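# Test pump bottles, tray faulty ones, keep good ones upright

## Task

Five empty pump bottles stand on the table, and one or two of them are defective: once their pump head is pushed down it does not spring back up. Press each head to find out which ones are defective, place every defective bottle inside the grey tray, and leave every working bottle standing upright on the table somewhere outside the tray. Nothing may count as placed if the robot is still what holds it there at the end. Finish by opening the grippers and moving the arms away, and make sure every object settles and stays still shortly afterwards.

## Robot and tools

ROBOT AND FRAME. Two arms, left_arm and right_arm, each end in a parallel gripper. All reported positions use a single scene frame with its origin on the table surface midway between the arms. +z is up, +x points away from the robot over the table, and left_arm sits on the +y side. The arm names do not tell you which side of an image you are looking at. The state line reports each gripper's end_effector_position in metres and end_effector_quat_wxyz. These numbers can be slightly off, more so when an arm is stretched far out. A gripper's fingers point along its own +z axis and close along its own y axis. The reported point lies between the pads when they are shut. Closed fingertips extend about 33 mm past it, and fully open ones about 9 mm. Closing pushes the tips roughly 24 mm farther out, so keep that clearance above the table.

ROW FORMAT. Both execute_actions and move take rows of 18 numbers, each in [-1, 1], and every row covers both arms even if only one moves. Order: left_arm dx, dy, dz, rx, ry, rz, then left_gripper position, force_limit, speed, then the same nine for right_arm and right_gripper. dx..rz are an offset, not a pose. They are expressed in that gripper's own axes and measured from the pose it had when the action (or move) began. Scale: 1.0 equals 0.6 m of travel or 180 degrees of turn. rx, ry, rz form one rotation vector. Gripper position: +1 is fully open (140 mm), about -0.8 is where the pads touch, and -1 keeps closing until blocked. force_limit on a part up to 40 mm wide is about 14 N at -1, 60 N at 0 and 107 N at +1. speed of the pads is about 30 mm/s at -1, 140 at 0 and 250 at +1. To leave a gripper unchanged, repeat its previous three numbers, because 0 is itself a command.

execute_actions(actions): a list of actions. Each action is a table of at most 15 rows, and each row lasts one control step of 1/30 s. If fewer than 15 rows are given, the last one is repeated to fill the action. Every row is an offset from the pose at the start of that action, not from the previous row. For the first action in a call, that start is the last pose a result reported. Each step, the commanded pose is clipped to within 70 mm and 16 degrees of the measured pose. If position and orientation cannot both be met, position wins. Afterwards the arm continues at most to its last clipped pose, so long reaches need more actions. An empty list simply returns the state and images.

move(target, speed, blocking): target is one 18-number row, with offsets taken from the pose in the most recent result that shows one. The gripper travels in a straight line, turning the shorter way. speed is the top path speed in m/s, from 0.002 to 0.5 (default 0.25), and turning is capped at twice that in rad/s. A move lasts 0.5 to 10 s and is cut off at 10 s. It does not avoid obstacles or the other arm, and the hand may lag, drift or overshoot, especially near full reach. Finger numbers are sent at the start. The result adds a 'move:' line saying how it ended (done, off_target, moving, held, fault) and which limits acted, plus each gripper's distance to its target. limits=paced means the sent pose was clipped. limits=held means a check blocked some steps, and the arm may then jump faster than speed. Faster contact and targets set deeper past contact both press harder. With blocking=false, the call returns after 0.5 s while motion continues. Other moves and action rows are then refused until you call wait or stop.

wait(seconds): 0 to 10 s, with arms holding their last command. It returns early when a running move finishes. stop: brakes the current move; it needs stopping distance, and fingers keep moving. zoom_image(camera, region): closer view of cam_left_wrist or cam_right_wrist (both 504x504). region is [x0, y0, x1, y1] in pixels from the top-left, at most 504 by 504. finished_scene(scene): ends the scene with the given number and reports success. It cannot be undone.

GRIP FEEDBACK. Close with position -1 and confirm object_status is 2. Codes: 0 moving, 1 blocked while opening, 2 blocked while closing (holding something), 3 reached target or pads met. position_measured is in counts: 3 is fully open and 230 is pads touching. To squeeze harder while status is 2, raise force_limit and also nudge position, for example -1 to -0.98.

OTHER RESULT LINES. 'Hand target' lines show where each arm is being driven. 'pose unreachable' means a clearance check altered or blocked commands to the named arm. For an arm meant to stay put, send the offset back to its wanted pose in a reply's first call and zeros after that.

HAZARDS. If contact torque reaches a joint's load limit (waist 35, shoulder 35, upper arm roll 32, elbow 30, forearm roll 12, wrist pitch 12, wrist roll 12 N m, including held weight), that arm freezes for 10 s and skips the rest of the call. Holding loads heats motors. A MOTOR HOT line is a warning, and an OVER-TEMPERATURE FAULT brakes the arm until it cools. Joint ranges apply, and the elbows cannot fully straighten. Avoid arm-to-arm contact, hard pushes, slams, drops and knocking anything off the table. Occasional external tugs may disturb held or loose items. The robot keeps holding its last command while you compose a reply.

Each tool is called after ">>>" as a command line: name --argument value for each argument, lists and objects as JSON in quotes; but a table of rows of numbers goes row by row, as --pt "numbers of a row", without its own name.

## Session

I'll start by looking at the current state of the scene.

>>> execute_actions --actions '[]'

Scene clock: 0.00 s.
left_arm: end_effector_position=(+0.0591, +0.7971, +0.2119) position_measured=3 object_status=3 end_effector_quat_wxyz=(+0.393, +0.890, -0.053, +0.223) | right_arm: end_effector_position=(+0.6034, -0.2391, +0.4145) position_measured=3 object_status=3 end_effector_quat_wxyz=(-0.002, +0.954, -0.300, +0.000)
Joint positions: left_arm=[ 1.615  0.659 -0.04  -1.291 -0.262  1.053  0.242] | right_arm=[-0.003 -0.003 -0.003 -1.571  0.003  1.571 -0.793]
Joint velocities: left_arm=[-0.001  0.     0.001  0.001  0.     0.    -0.   ] | right_arm=[ 0.     0.001 -0.    -0.001 -0.    -0.001 -0.   ]
Hand target (left_arm): +0.059, +0.797, +0.212; +0.393, +0.890, -0.053, +0.223
Hand target (right_arm): +0.603, -0.239, +0.415; -0.002, +0.954, -0.300, +0.000

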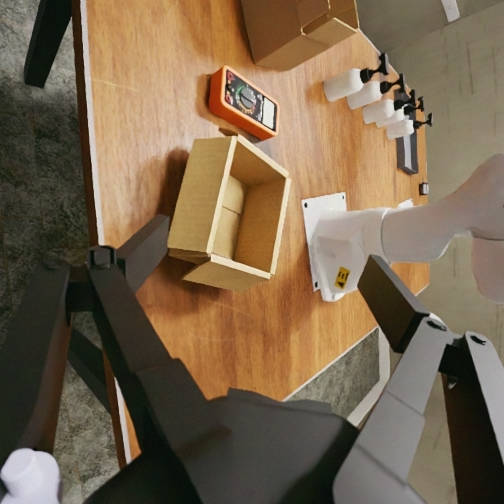

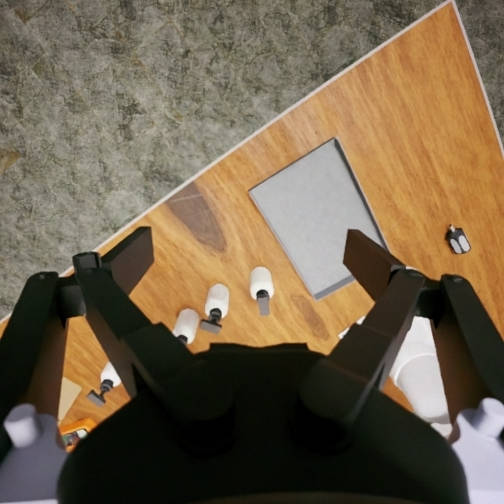

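>>> zoom_image --camera "cam_right_wrist" --region '[40, 220, 340, 460]'

>>> zoom_image --camera "cam_left_wrist" --region '[300, 30, 460, 200]'

Region (40, 220, 340, 460) of cam_right_wrist's 504x504 image, scaled by 1.680, with more detail than that image has; it fills the top 403 rows of this view, and the rest is white.

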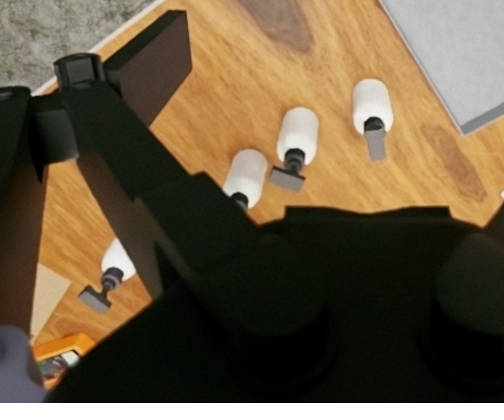

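Region (300, 30, 460, 200) of cam_left_wrist's 504x504 image, scaled by 2.965, with more detail than that image has; it fills the left 474 columns of this view, and the rest is white.

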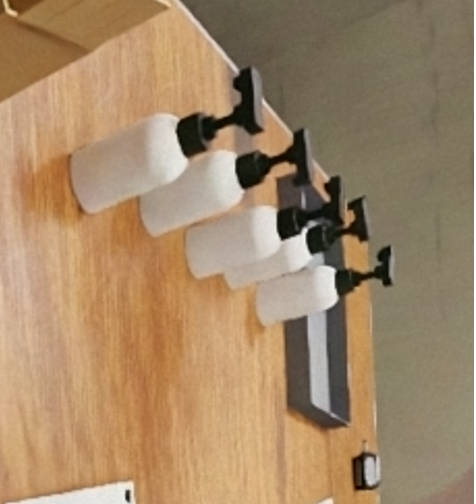

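>>> move --target '[0,0,0,0,0,0,1,0,0,-0.5947,-0.1727,0,0,0,-0.194,-1,0,1]' --speed 0.3

Scene clock: 82.33 s.
left_arm: end_effector_position=(+0.0591, +0.7971, +0.2119) position_measured=3 object_status=3 end_effector_quat_wxyz=(+0.393, +0.890, -0.053, +0.223) | right_arm: end_effector_position=(+0.3714, +0.0504, +0.4138) position_measured=233 object_status=3 end_effector_quat_wxyz=(+0.000, +1.000, +0.006, +0.000)
Joint positions: left_arm=[ 1.615  0.659 -0.04  -1.291 -0.262  1.053  0.242] | right_arm=[ 0.315 -0.203  0.347 -1.784  0.068  1.592 -0.755]
Joint velocities: left_arm=[-0.    -0.001  0.001  0.001  0.     0.    -0.   ] | right_arm=[-0.     0.006  0.001  0.002 -0.    -0.     0.024]
Hand target (left_arm): +0.059, +0.797, +0.212; +0.393, +0.890, -0.053, +0.223
Hand target (right_arm): +0.372, +0.052, +0.414; -0.002, +1.000, -0.000, +0.000
Off the commanded pose (left_arm): 0.000 m, 0 deg.
Off the commanded pose (right_arm): 0.002 m, 1 deg.
move: done

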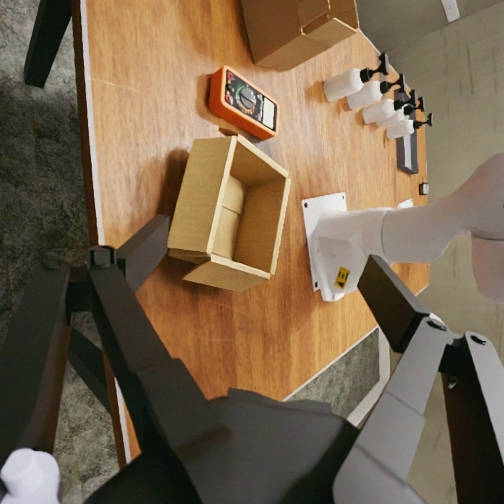

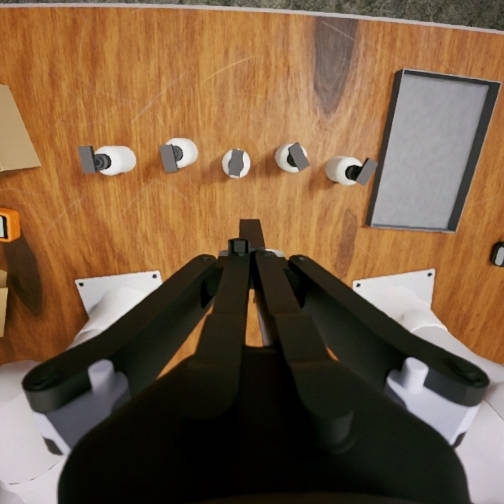

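>>> zoom_image --camera "cam_right_wrist" --region '[60, 110, 260, 210]'

>>> zoom_image --camera "cam_right_wrist" --region '[200, 110, 400, 210]'

Region (60, 110, 260, 210) of cam_right_wrist's 504x504 image, scaled by 2.520, with more detail than that image has.

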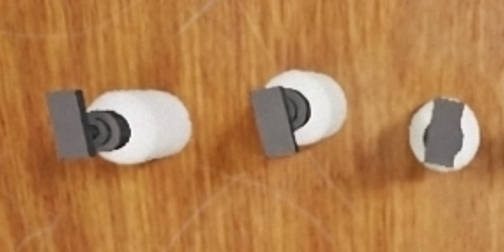

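Region (200, 110, 400, 210) of cam_right_wrist's 504x504 image, scaled by 2.520, with more detail than that image has.

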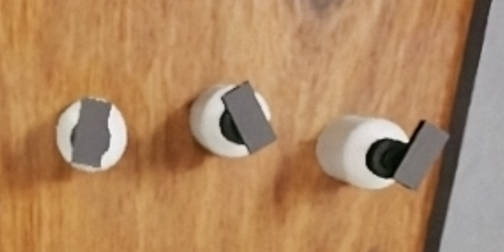

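>>> move --target '[0,0,0,0,0,0,1,0,0,0.0877,0.3307,0.3397,0,0,0.004,-1,0,1]' --speed 0.3

Scene clock: 152.73 s.
left_arm: end_effector_position=(+0.0591, +0.7971, +0.2119) position_measured=3 object_status=3 end_effector_quat_wxyz=(+0.393, +0.890, -0.053, +0.223) | right_arm: end_effector_position=(+0.4247, -0.1475, +0.2110) position_measured=233 object_status=3 end_effector_quat_wxyz=(-0.000, +1.000, -0.008, -0.001)
Joint positions: left_arm=[ 1.615  0.659 -0.04  -1.291 -0.262  1.053  0.242] | right_arm=[ 0.256 -0.403  0.033 -2.513  0.017  2.108 -1.103]
Joint velocities: left_arm=[ 0.001 -0.001  0.001 -0.001  0.     0.     0.   ] | right_arm=[ 0.     0.001 -0.001 -0.001 -0.     0.007 -0.028]
Hand target (left_arm): +0.059, +0.797, +0.212; +0.393, +0.890, -0.053, +0.223
Hand target (right_arm): +0.426, -0.148, +0.211; +0.000, +1.000, -0.001, +0.001
Off the commanded pose (left_arm): 0.000 m, 0 deg.
Off the commanded pose (right_arm): 0.002 m, 1 deg.
move: done

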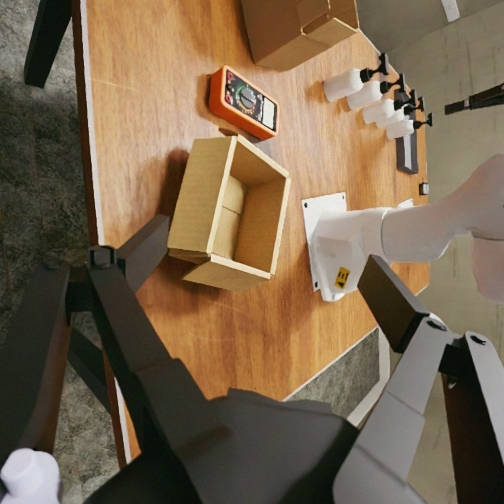

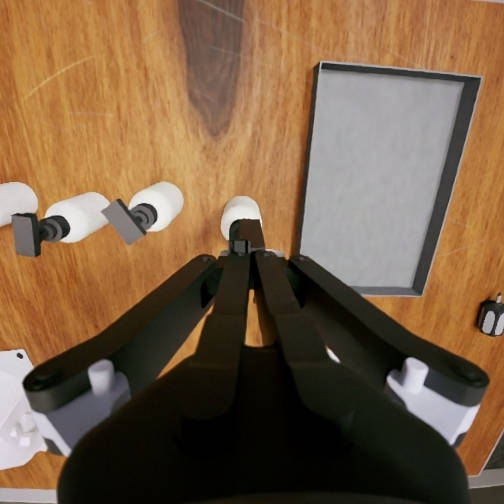

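>>> zoom_image --camera "cam_right_wrist" --region '[190, 170, 310, 270]'

>>> zoom_image --camera "cam_left_wrist" --region '[380, 60, 504, 160]'

>>> zoom_image --camera "cam_right_wrist" --region '[0, 160, 200, 280]'

Region (190, 170, 310, 270) of cam_right_wrist's 504x504 image, scaled by 4.200, with more detail than that image has.

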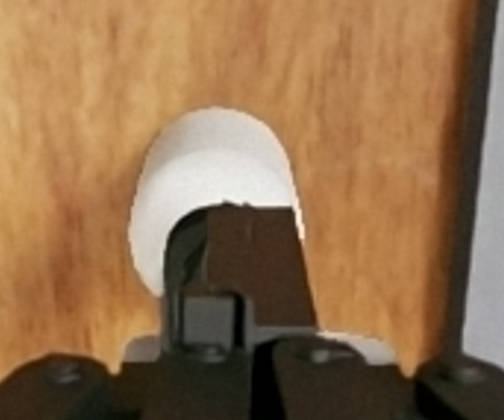

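Region (380, 60, 504, 160) of cam_left_wrist's 504x504 image, scaled by 4.065, with more detail than that image has; it fills the top 406 rows of this view, and the rest is white.

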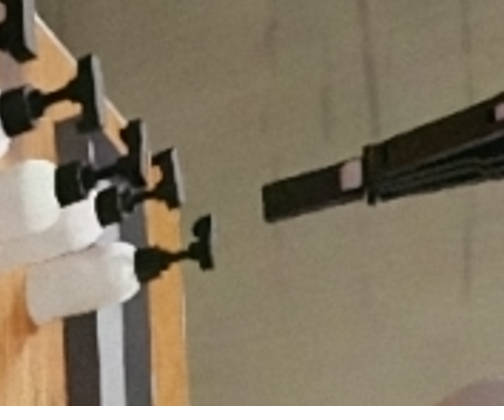

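Region (0, 160, 200, 280) of cam_right_wrist's 504x504 image, scaled by 2.520, with more detail than that image has; it fills the top 302 rows of this view, and the rest is white.

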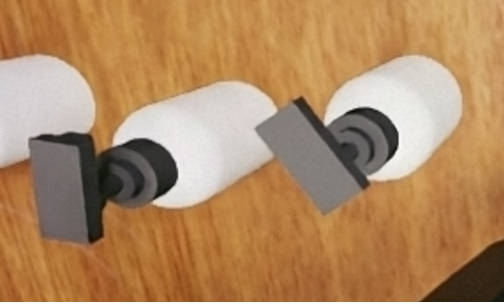

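>>> move --target '[0,0,0,0,0,0,1,0,0,-0.035,-0.0125,0.033,0,0,-0.005,-1,0,1]' --speed 0.1

>>> zoom_image --camera "cam_left_wrist" --region '[380, 60, 504, 160]'

>>> zoom_image --camera "cam_right_wrist" --region '[190, 160, 310, 260]'

Scene clock: 198.40 s.
left_arm: end_effector_position=(+0.0591, +0.7971, +0.2119) position_measured=3 object_status=3 end_effector_quat_wxyz=(+0.393, +0.890, -0.053, +0.223) | right_arm: end_effector_position=(+0.4036, -0.1417, +0.1910) position_measured=233 object_status=3 end_effector_quat_wxyz=(+0.002, +1.000, +0.004, -0.003)
Joint positions: left_arm=[ 1.615  0.659 -0.04  -1.291 -0.262  1.053  0.242] | right_arm=[ 0.272 -0.426  0.055 -2.585  0.027  2.151 -1.096]
Joint velocities: left_arm=[ 0.    -0.    -0.001 -0.002 -0.    -0.    -0.001] | right_arm=[-0.001 -0.001  0.001 -0.002  0.003  0.02   0.014]
Hand target (left_arm): +0.059, +0.797, +0.212; +0.393, +0.890, -0.053, +0.223
Hand target (right_arm): +0.404, -0.140, +0.191; -0.000, +1.000, -0.000, -0.001
Off the commanded pose (left_arm): 0.000 m, 0 deg.
Off the commanded pose (right_arm): 0.002 m, 1 deg.
move: done

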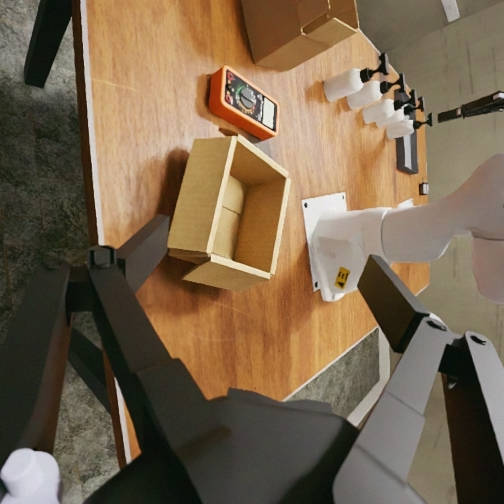

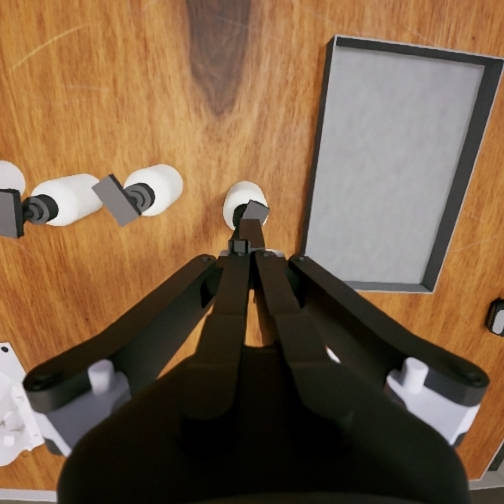

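Region (380, 60, 504, 160) of cam_left_wrist's 504x504 image, scaled by 4.065, with more detail than that image has; it fills the top 406 rows of this view, and the rest is white.

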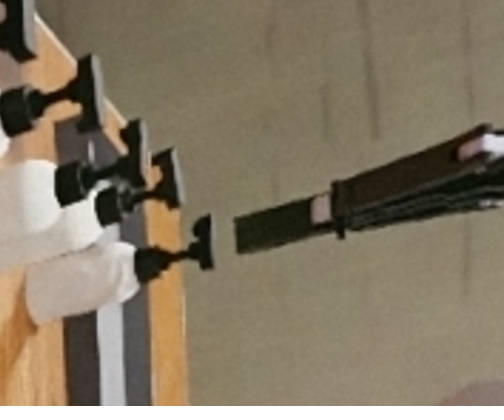

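Region (190, 160, 310, 260) of cam_right_wrist's 504x504 image, scaled by 4.200, with more detail than that image has.

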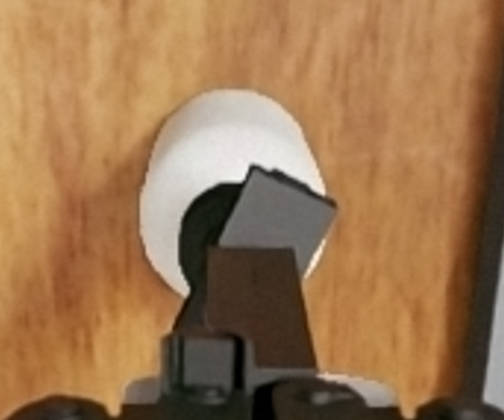

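>>> move --target '[0,0,0,0,0,0,1,0,0,-0.0035,-0.0055,0.0483,0,0,0.002,-1,0,1]' --speed 0.04

>>> zoom_image --camera "cam_left_wrist" --region '[380, 60, 504, 160]'

Scene clock: 205.43 s.
left_arm: end_effector_position=(+0.0591, +0.7971, +0.2119) position_measured=3 object_status=3 end_effector_quat_wxyz=(+0.393, +0.890, -0.053, +0.223) | right_arm: end_effector_position=(+0.4032, -0.1397, +0.1650) position_measured=233 object_status=3 end_effector_quat_wxyz=(+0.002, +1.000, +0.002, -0.002)
Joint positions: left_arm=[ 1.615  0.659 -0.04  -1.291 -0.262  1.053  0.242] | right_arm=[ 0.273 -0.388  0.062 -2.626  0.027  2.233 -1.087]
Joint velocities: left_arm=[-0.001  0.001 -0.001 -0.     0.     0.     0.001] | right_arm=[ 0.     0.002  0.    -0.002  0.001  0.014  0.004]
Hand target (left_arm): +0.059, +0.797, +0.212; +0.393, +0.890, -0.053, +0.223
Hand target (right_arm): +0.401, -0.139, +0.162; +0.002, +1.000, +0.000, -0.003
Off the commanded pose (left_arm): 0.000 m, 0 deg.
Off the commanded pose (right_arm): 0.004 m, 0 deg.
move: off_target (right_arm)

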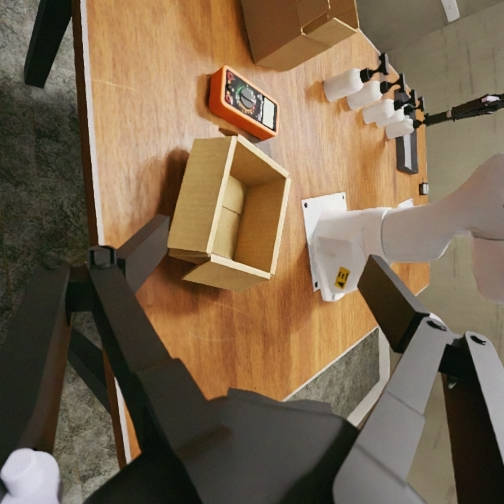

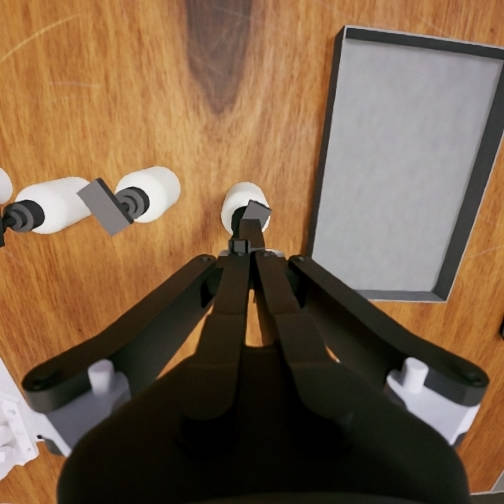

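Region (380, 60, 504, 160) of cam_left_wrist's 504x504 image, scaled by 4.065, with more detail than that image has; it fills the top 406 rows of this view, and the rest is white.

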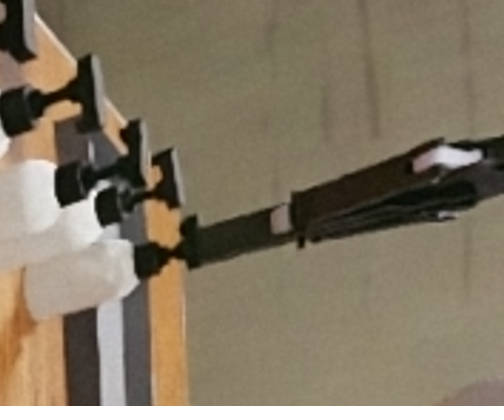

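>>> move --target '[0,0,0,0,0,0,1,0,0,0,0,0.0133,0,0,0,-1,0,1]' --speed 0.02

>>> zoom_image --camera "cam_left_wrist" --region '[380, 60, 504, 160]'

Scene clock: 210.30 s.
left_arm: end_effector_position=(+0.0591, +0.7971, +0.2119) position_measured=3 object_status=3 end_effector_quat_wxyz=(+0.393, +0.890, -0.053, +0.223) | right_arm: end_effector_position=(+0.4050, -0.1387, +0.1607) position_measured=233 object_status=3 end_effector_quat_wxyz=(+0.001, +1.000, +0.002, +0.001)
Joint positions: left_arm=[ 1.615  0.659 -0.04  -1.291 -0.262  1.053  0.242] | right_arm=[ 0.273 -0.38   0.063 -2.632  0.027  2.253 -1.086]
Joint velocities: left_arm=[-0.001  0.    -0.001 -0.     0.002  0.    -0.001] | right_arm=[-0.001  0.002 -0.    -0.     0.     0.011 -0.   ]
Hand target (left_arm): +0.059, +0.797, +0.212; +0.393, +0.890, -0.053, +0.223
Hand target (right_arm): +0.403, -0.140, +0.157; +0.002, +1.000, +0.002, -0.002
Off the commanded pose (left_arm): 0.000 m, 0 deg.
Off the commanded pose (right_arm): 0.004 m, 0 deg.
move: off_target (right_arm)

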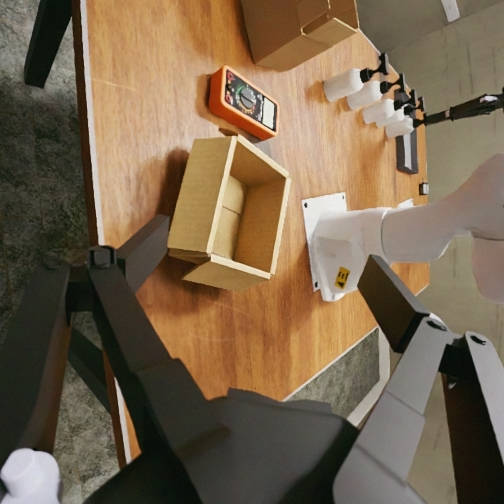

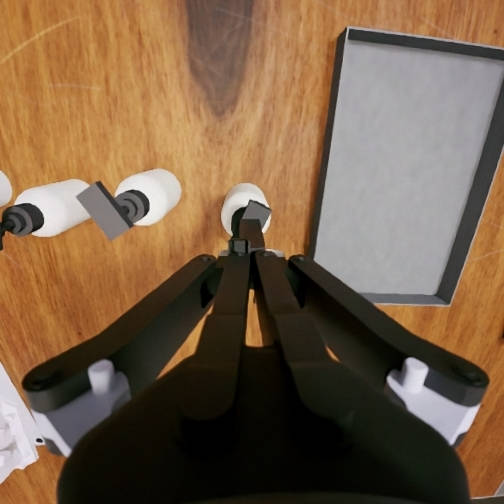

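Region (380, 60, 504, 160) of cam_left_wrist's 504x504 image, scaled by 4.065, with more detail than that image has; it fills the top 406 rows of this view, and the rest is white.

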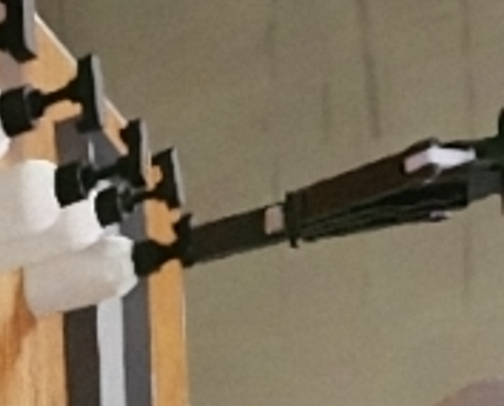

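>>> move --target '[0,0,0,0,0,0,1,0,0,0,0,-0.0488,0,0,0,-1,0,1]' --speed 0.08

>>> move --target '[0,0,0,0,0,0,1,0,0,0.0267,-0.1778,0,0,0,0,-1,0,1]' --speed 0.2

>>> zoom_image --camera "cam_left_wrist" --region '[380, 50, 504, 150]'

>>> zoom_image --camera "cam_right_wrist" --region '[190, 160, 310, 260]'

Scene clock: 220.00 s.
left_arm: end_effector_position=(+0.0591, +0.7971, +0.2119) position_measured=3 object_status=3 end_effector_quat_wxyz=(+0.393, +0.890, -0.053, +0.223) | right_arm: end_effector_position=(+0.4052, -0.1381, +0.1890) position_measured=233 object_status=3 end_effector_quat_wxyz=(+0.001, +1.000, +0.002, +0.002)
Joint positions: left_arm=[ 1.615  0.659 -0.04  -1.291 -0.262  1.053  0.242] | right_arm=[ 0.273 -0.423  0.063 -2.59   0.027  2.17  -1.086]
Joint velocities: left_arm=[-0.    -0.     0.001  0.001 -0.001  0.001 -0.001] | right_arm=[ 0.002 -0.    -0.001  0.     0.    -0.011  0.001]
Hand target (left_arm): +0.059, +0.797, +0.212; +0.393, +0.890, -0.053, +0.223
Hand target (right_arm): +0.405, -0.139, +0.190; +0.001, +1.000, +0.002, +0.001
Off the commanded pose (left_arm): 0.000 m, 0 deg.
Off the commanded pose (right_arm): 0.001 m, 0 deg.
move: done

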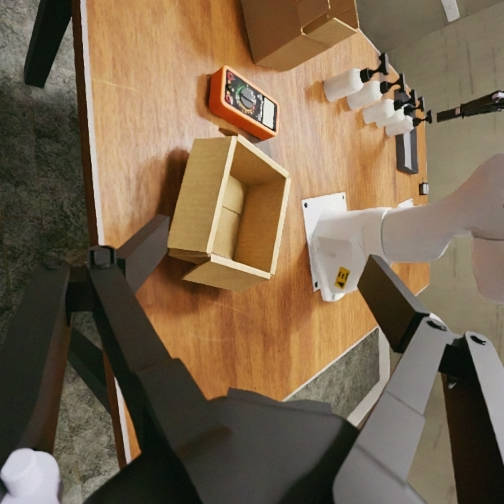

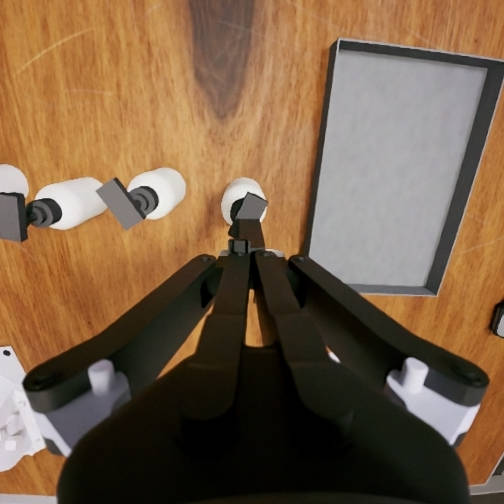

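Scene clock: 221.27 s.
left_arm: end_effector_position=(+0.0591, +0.7971, +0.2119) position_measured=3 object_status=3 end_effector_quat_wxyz=(+0.393, +0.890, -0.053, +0.223) | right_arm: end_effector_position=(+0.4206, -0.0319, +0.1884) position_measured=233 object_status=3 end_effector_quat_wxyz=(+0.000, +1.000, +0.008, +0.001)
Joint positions: left_arm=[ 1.615  0.659 -0.04  -1.291 -0.262  1.053  0.242] | right_arm=[ 0.315 -0.195  0.197 -2.37   0.044  2.18  -0.928]
Joint velocities: left_arm=[-0.    -0.    -0.001 -0.    -0.    -0.001 -0.   ] | right_arm=[-0.001  0.001 -0.001  0.001 -0.001  0.     0.03 ]
Hand target (left_arm): +0.059, +0.797, +0.212; +0.393, +0.890, -0.053, +0.223
Hand target (right_arm): +0.421, -0.032, +0.189; +0.001, +1.000, +0.002, +0.002
Off the commanded pose (left_arm): 0.000 m, 0 deg.
Off the commanded pose (right_arm): 0.001 m, 1 deg.
move: done

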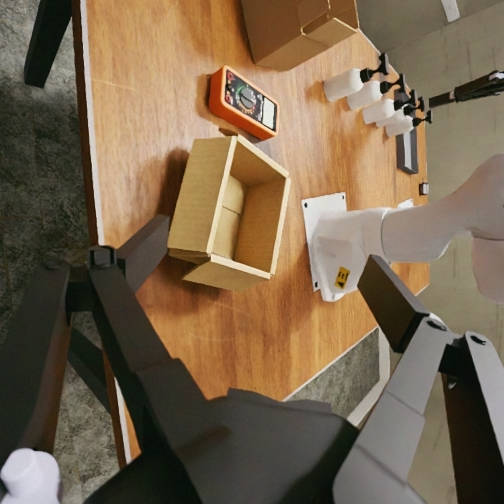

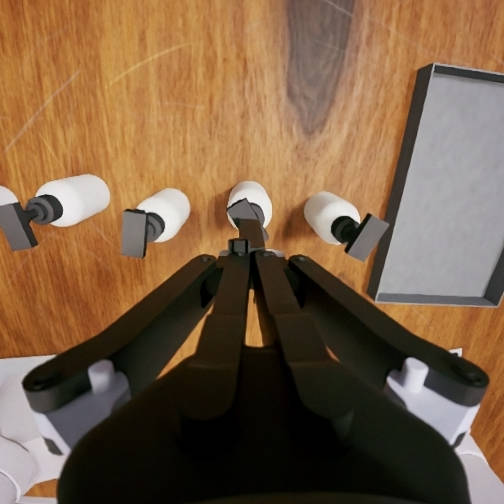

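Region (380, 50, 504, 150) of cam_left_wrist's 504x504 image, scaled by 4.065, with more detail than that image has; it fills the top 406 rows of this view, and the rest is white.

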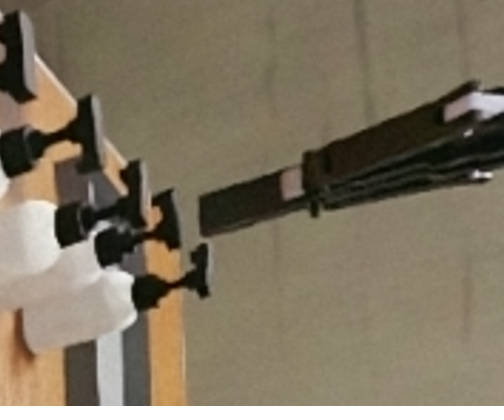

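Region (190, 160, 310, 260) of cam_right_wrist's 504x504 image, scaled by 4.200, with more detail than that image has.

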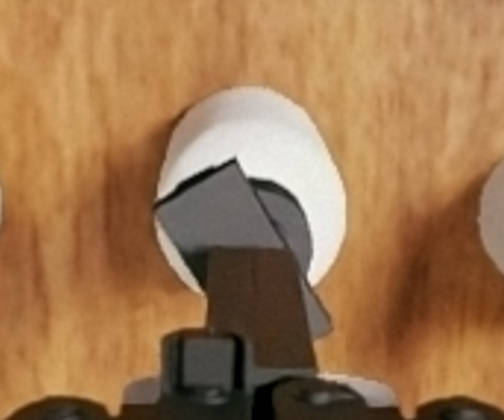

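>>> move --target '[0,0,0,0,0,0,1,0,0,-0.002,0.001,0.0507,0,0,0.004,-1,0,1]' --speed 0.04

>>> zoom_image --camera "cam_left_wrist" --region '[380, 50, 504, 150]'

>>> move --target '[0,0,0,0,0,0,1,0,0,0,0,-0.047,0,0,0,-1,0,1]' --speed 0.08

>>> move --target '[0,0,0,0,0,0,1,0,0,-0.028,-0.174,0,0,0,0,-1,0,1]' --speed 0.2

>>> zoom_image --camera "cam_left_wrist" --region '[360, 50, 484, 150]'

>>> zoom_image --camera "cam_right_wrist" --region '[190, 160, 310, 260]'

Scene clock: 233.30 s.
left_arm: end_effector_position=(+0.0591, +0.7971, +0.2119) position_measured=3 object_status=3 end_effector_quat_wxyz=(+0.393, +0.890, -0.053, +0.223) | right_arm: end_effector_position=(+0.4209, -0.0321, +0.1615) position_measured=233 object_status=3 end_effector_quat_wxyz=(-0.002, +1.000, +0.001, +0.002)
Joint positions: left_arm=[ 1.615  0.659 -0.04  -1.291 -0.262  1.053  0.242] | right_arm=[ 0.315 -0.16   0.198 -2.41   0.041  2.258 -0.915]
Joint velocities: left_arm=[ 0.001  0.001  0.001 -0.001  0.001  0.     0.   ] | right_arm=[ 0.001  0.001 -0.001 -0.001 -0.     0.014  0.003]
Hand target (left_arm): +0.059, +0.797, +0.212; +0.393, +0.890, -0.053, +0.223
Hand target (right_arm): +0.420, -0.033, +0.158; +0.000, +1.000, +0.001, +0.001
Off the commanded pose (left_arm): 0.000 m, 0 deg.
Off the commanded pose (right_arm): 0.004 m, 0 deg.
move: off_target (right_arm)

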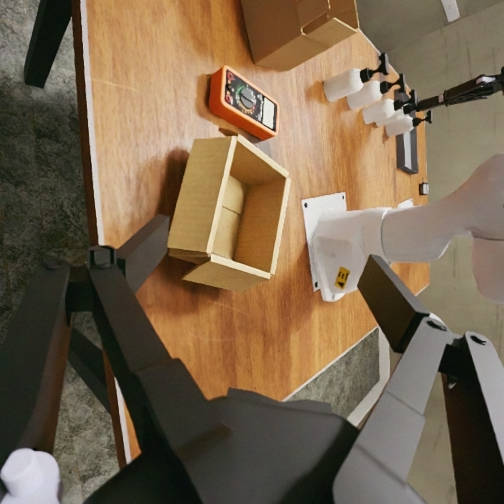

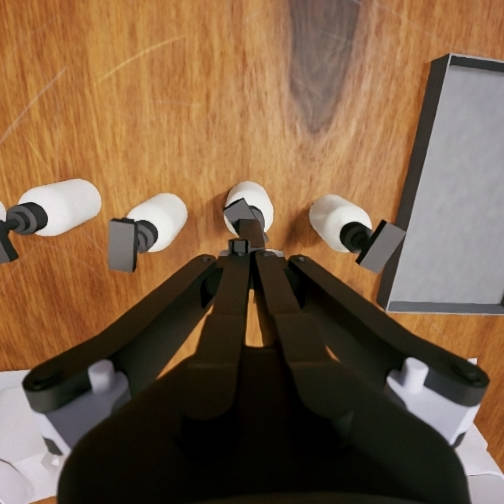

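Region (380, 50, 504, 150) of cam_left_wrist's 504x504 image, scaled by 4.065, with more detail than that image has; it fills the top 406 rows of this view, and the rest is white.

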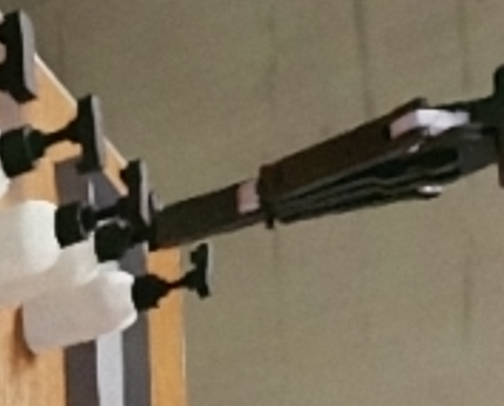

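Scene clock: 234.23 s.
left_arm: end_effector_position=(+0.0591, +0.7971, +0.2119) position_measured=3 object_status=3 end_effector_quat_wxyz=(+0.393, +0.890, -0.053, +0.223) | right_arm: end_effector_position=(+0.4211, -0.0316, +0.1888) position_measured=233 object_status=3 end_effector_quat_wxyz=(-0.001, +1.000, +0.001, +0.003)
Joint positions: left_arm=[ 1.615  0.659 -0.04  -1.291 -0.262  1.053  0.242] | right_arm=[ 0.315 -0.199  0.198 -2.375  0.044  2.187 -0.916]
Joint velocities: left_arm=[ 0.001  0.    -0.001 -0.    -0.001 -0.001  0.   ] | right_arm=[ 0.001 -0.     0.001  0.001  0.001 -0.011 -0.001]
Hand target (left_arm): +0.059, +0.797, +0.212; +0.393, +0.890, -0.053, +0.223
Hand target (right_arm): +0.421, -0.032, +0.190; -0.002, +1.000, +0.002, +0.002
Off the commanded pose (left_arm): 0.000 m, 0 deg.
Off the commanded pose (right_arm): 0.001 m, 0 deg.
move: done

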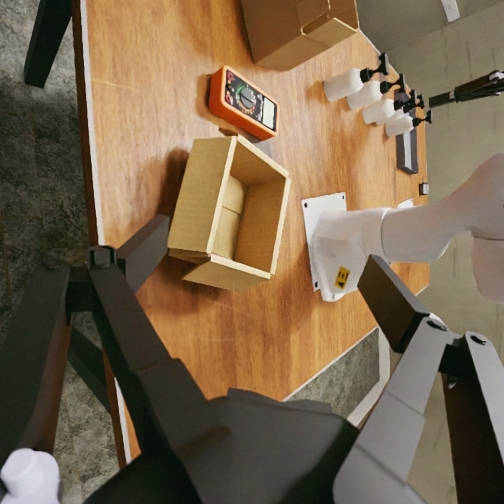

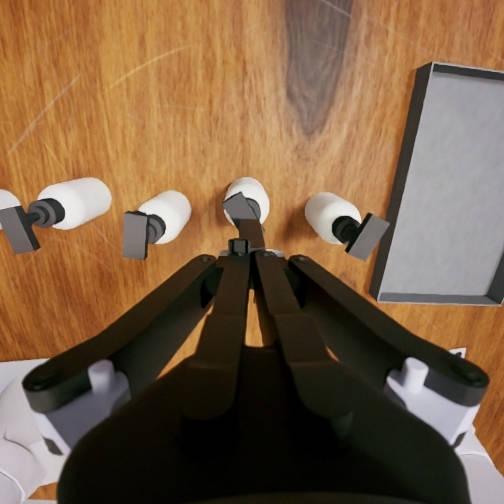

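Scene clock: 235.57 s.
left_arm: end_effector_position=(+0.0591, +0.7971, +0.2119) position_measured=3 object_status=3 end_effector_quat_wxyz=(+0.393, +0.890, -0.053, +0.223) | right_arm: end_effector_position=(+0.4051, +0.0728, +0.1888) position_measured=233 object_status=3 end_effector_quat_wxyz=(-0.003, +1.000, +0.006, +0.003)
Joint positions: left_arm=[ 1.615  0.659 -0.04  -1.291 -0.262  1.053  0.242] | right_arm=[ 0.379 -0.016  0.308 -2.173  0.004  2.166 -0.724]
Joint velocities: left_arm=[ 0.001 -0.001 -0.001  0.001 -0.    -0.     0.   ] | right_arm=[ 0.001  0.     0.001  0.001 -0.001 -0.002  0.032]
Hand target (left_arm): +0.059, +0.797, +0.212; +0.393, +0.890, -0.053, +0.223
Hand target (right_arm): +0.405, +0.073, +0.189; -0.001, +1.000, +0.001, +0.003
Off the commanded pose (left_arm): 0.000 m, 0 deg.
Off the commanded pose (right_arm): 0.001 m, 1 deg.
move: done

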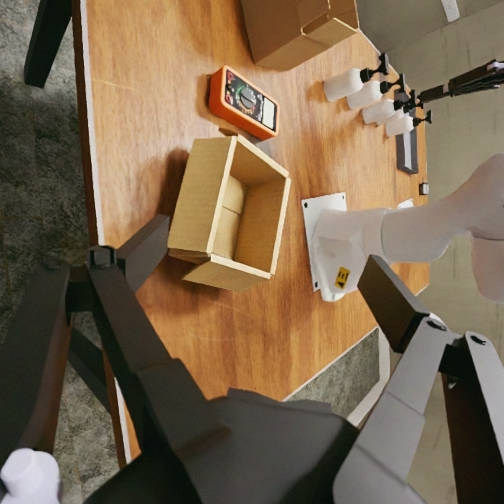

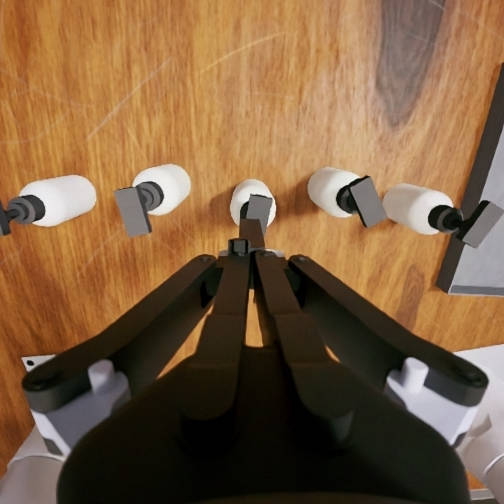

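Region (360, 50, 484, 150) of cam_left_wrist's 504x504 image, scaled by 4.065, with more detail than that image has; it fills the top 406 rows of this view, and the rest is white.

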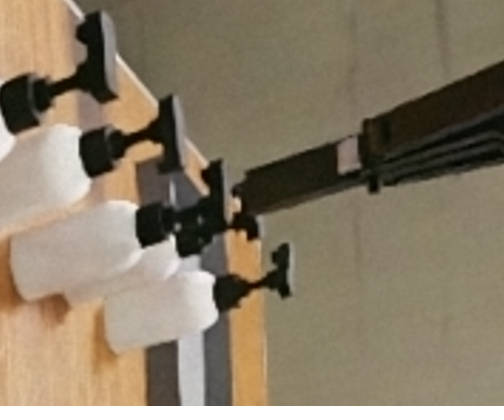

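Region (190, 160, 310, 260) of cam_right_wrist's 504x504 image, scaled by 4.200, with more detail than that image has.

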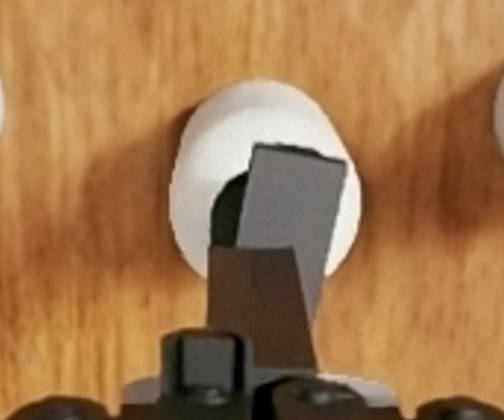

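>>> zoom_image --camera "cam_right_wrist" --region '[0, 140, 252, 260]'

>>> zoom_image --camera "cam_right_wrist" --region '[290, 140, 504, 270]'

Region (0, 140, 252, 260) of cam_right_wrist's 504x504 image, scaled by 2.000, with more detail than that image has; it fills the top 240 rows of this view, and the rest is white.

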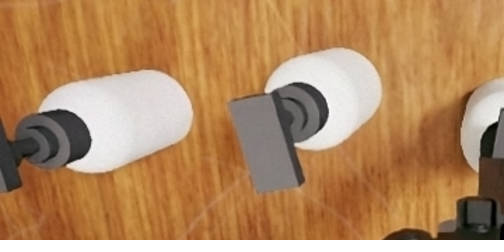

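Region (290, 140, 504, 270) of cam_right_wrist's 504x504 image, scaled by 2.355, with more detail than that image has; it fills the top 306 rows of this view, and the rest is white.

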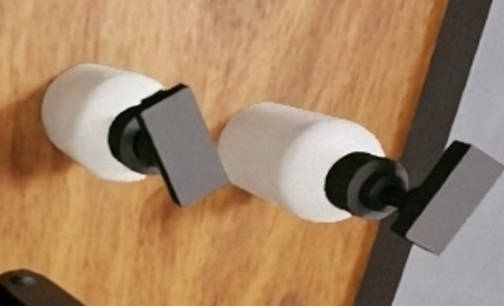

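>>> move --target '[0,0,0,0,0,0,1,0,0,0,0.0095,0.0513,0,0,0.003,-1,0,1]' --speed 0.04

>>> zoom_image --camera "cam_left_wrist" --region '[360, 50, 484, 150]'

>>> move --target '[0,0,0,0,0,0,1,0,0,0,0,-0.047,0,0,0,-1,0,1]' --speed 0.08

>>> move --target '[0,0,0,0,0,0,1,0,0,0.019,-0.169,0,0,0,0,-1,0,1]' --speed 0.2

>>> zoom_image --camera "cam_left_wrist" --region '[340, 40, 464, 140]'

>>> zoom_image --camera "cam_right_wrist" --region '[190, 160, 310, 260]'

Scene clock: 255.93 s.
left_arm: end_effector_position=(+0.0591, +0.7971, +0.2119) position_measured=3 object_status=3 end_effector_quat_wxyz=(+0.393, +0.890, -0.053, +0.223) | right_arm: end_effector_position=(+0.4034, +0.0683, +0.1593) position_measured=233 object_status=3 end_effector_quat_wxyz=(-0.003, +1.000, +0.002, +0.002)
Joint positions: left_arm=[ 1.615  0.659 -0.04  -1.291 -0.262  1.053  0.242] | right_arm=[ 0.376  0.011  0.308 -2.223 -0.003  2.239 -0.715]
Joint velocities: left_arm=[ 0.001  0.     0.001 -0.001 -0.001 -0.     0.   ] | right_arm=[ 0.     0.001  0.    -0.002 -0.002  0.015 -0.001]
Hand target (left_arm): +0.059, +0.797, +0.212; +0.393, +0.890, -0.053, +0.223
Hand target (right_arm): +0.405, +0.067, +0.158; -0.003, +1.000, +0.001, +0.003
Off the commanded pose (left_arm): 0.000 m, 0 deg.
Off the commanded pose (right_arm): 0.003 m, 0 deg.
move: done

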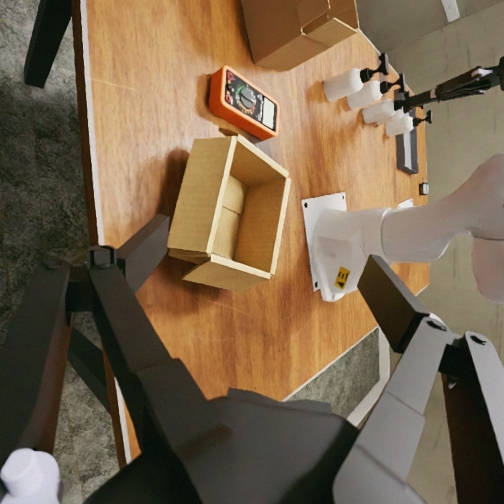

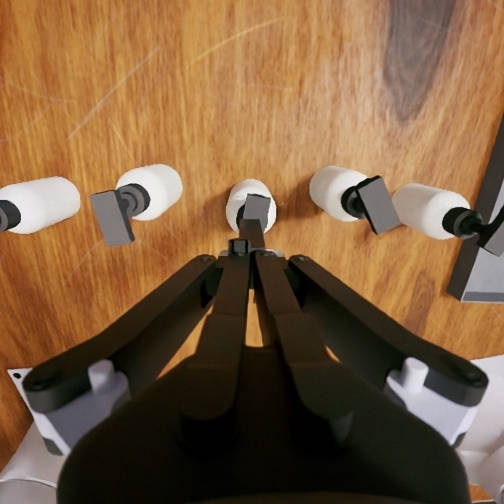

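Region (360, 50, 484, 150) of cam_left_wrist's 504x504 image, scaled by 4.065, with more detail than that image has; it fills the top 406 rows of this view, and the rest is white.

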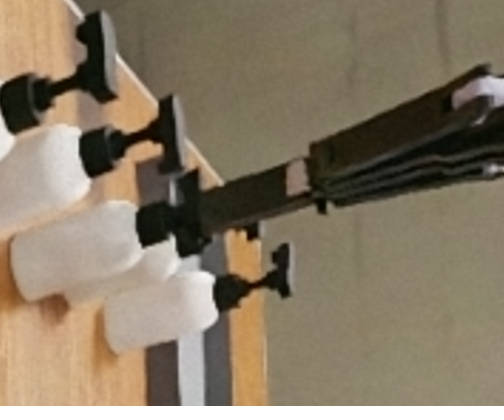

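Scene clock: 256.87 s.
left_arm: end_effector_position=(+0.0591, +0.7971, +0.2119) position_measured=3 object_status=3 end_effector_quat_wxyz=(+0.393, +0.890, -0.053, +0.223) | right_arm: end_effector_position=(+0.4033, +0.0689, +0.1867) position_measured=233 object_status=3 end_effector_quat_wxyz=(-0.003, +1.000, +0.002, +0.004)
Joint positions: left_arm=[ 1.615  0.659 -0.04  -1.291 -0.262  1.053  0.242] | right_arm=[ 0.376 -0.026  0.308 -2.19   0.008  2.174 -0.721]
Joint velocities: left_arm=[ 0.001 -0.    -0.     0.001  0.    -0.     0.   ] | right_arm=[-0.     0.001  0.001 -0.002  0.001 -0.011 -0.003]
Hand target (left_arm): +0.059, +0.797, +0.212; +0.393, +0.890, -0.053, +0.223
Hand target (right_arm): +0.403, +0.068, +0.188; -0.003, +1.000, +0.002, +0.002
Off the commanded pose (left_arm): 0.000 m, 0 deg.
Off the commanded pose (right_arm): 0.001 m, 0 deg.
move: done

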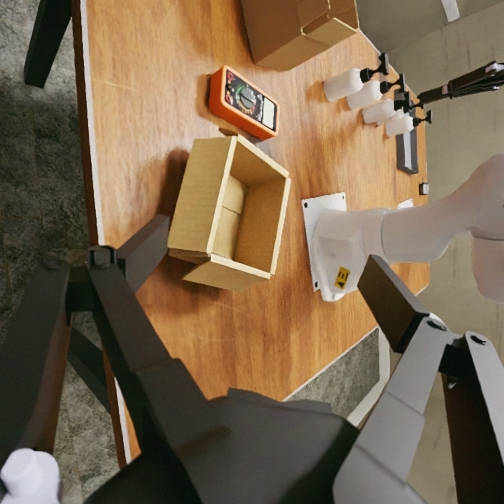

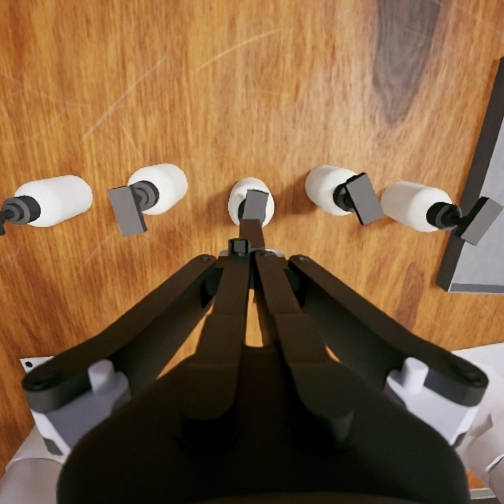

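Scene clock: 258.10 s.
left_arm: end_effector_position=(+0.0591, +0.7971, +0.2119) position_measured=3 object_status=3 end_effector_quat_wxyz=(+0.393, +0.890, -0.053, +0.223) | right_arm: end_effector_position=(+0.4143, +0.1715, +0.1877) position_measured=233 object_status=3 end_effector_quat_wxyz=(-0.005, +1.000, +0.007, +0.003)
Joint positions: left_arm=[ 1.615  0.659 -0.04  -1.291 -0.262  1.053  0.242] | right_arm=[ 0.476  0.236  0.328 -1.862 -0.087  2.097 -0.574]
Joint velocities: left_arm=[-0.001 -0.001 -0.     0.    -0.     0.002  0.002] | right_arm=[ 0.002  0.    -0.001  0.    -0.001 -0.006  0.027]
Hand target (left_arm): +0.059, +0.797, +0.212; +0.393, +0.890, -0.053, +0.223
Hand target (right_arm): +0.415, +0.170, +0.187; -0.003, +1.000, +0.002, +0.004
Off the commanded pose (left_arm): 0.000 m, 0 deg.
Off the commanded pose (right_arm): 0.001 m, 1 deg.
move: done

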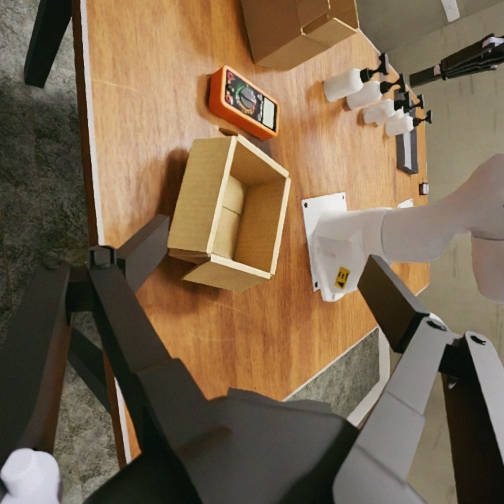

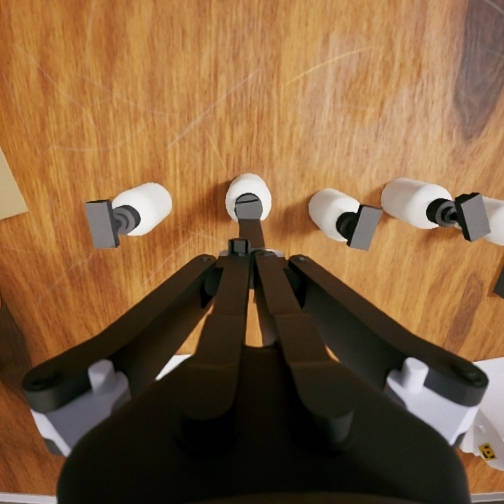

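Region (340, 40, 464, 140) of cam_left_wrist's 504x504 image, scaled by 4.065, with more detail than that image has; it fills the top 406 rows of this view, and the rest is white.

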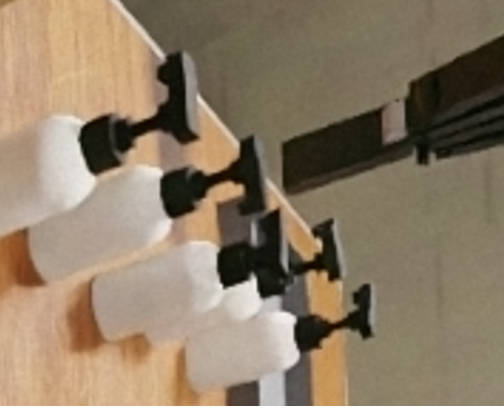

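Region (190, 160, 310, 260) of cam_right_wrist's 504x504 image, scaled by 4.200, with more detail than that image has.

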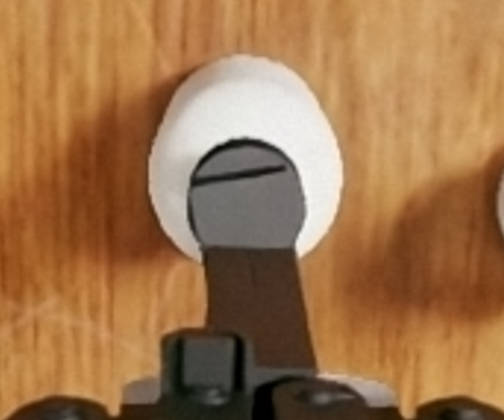

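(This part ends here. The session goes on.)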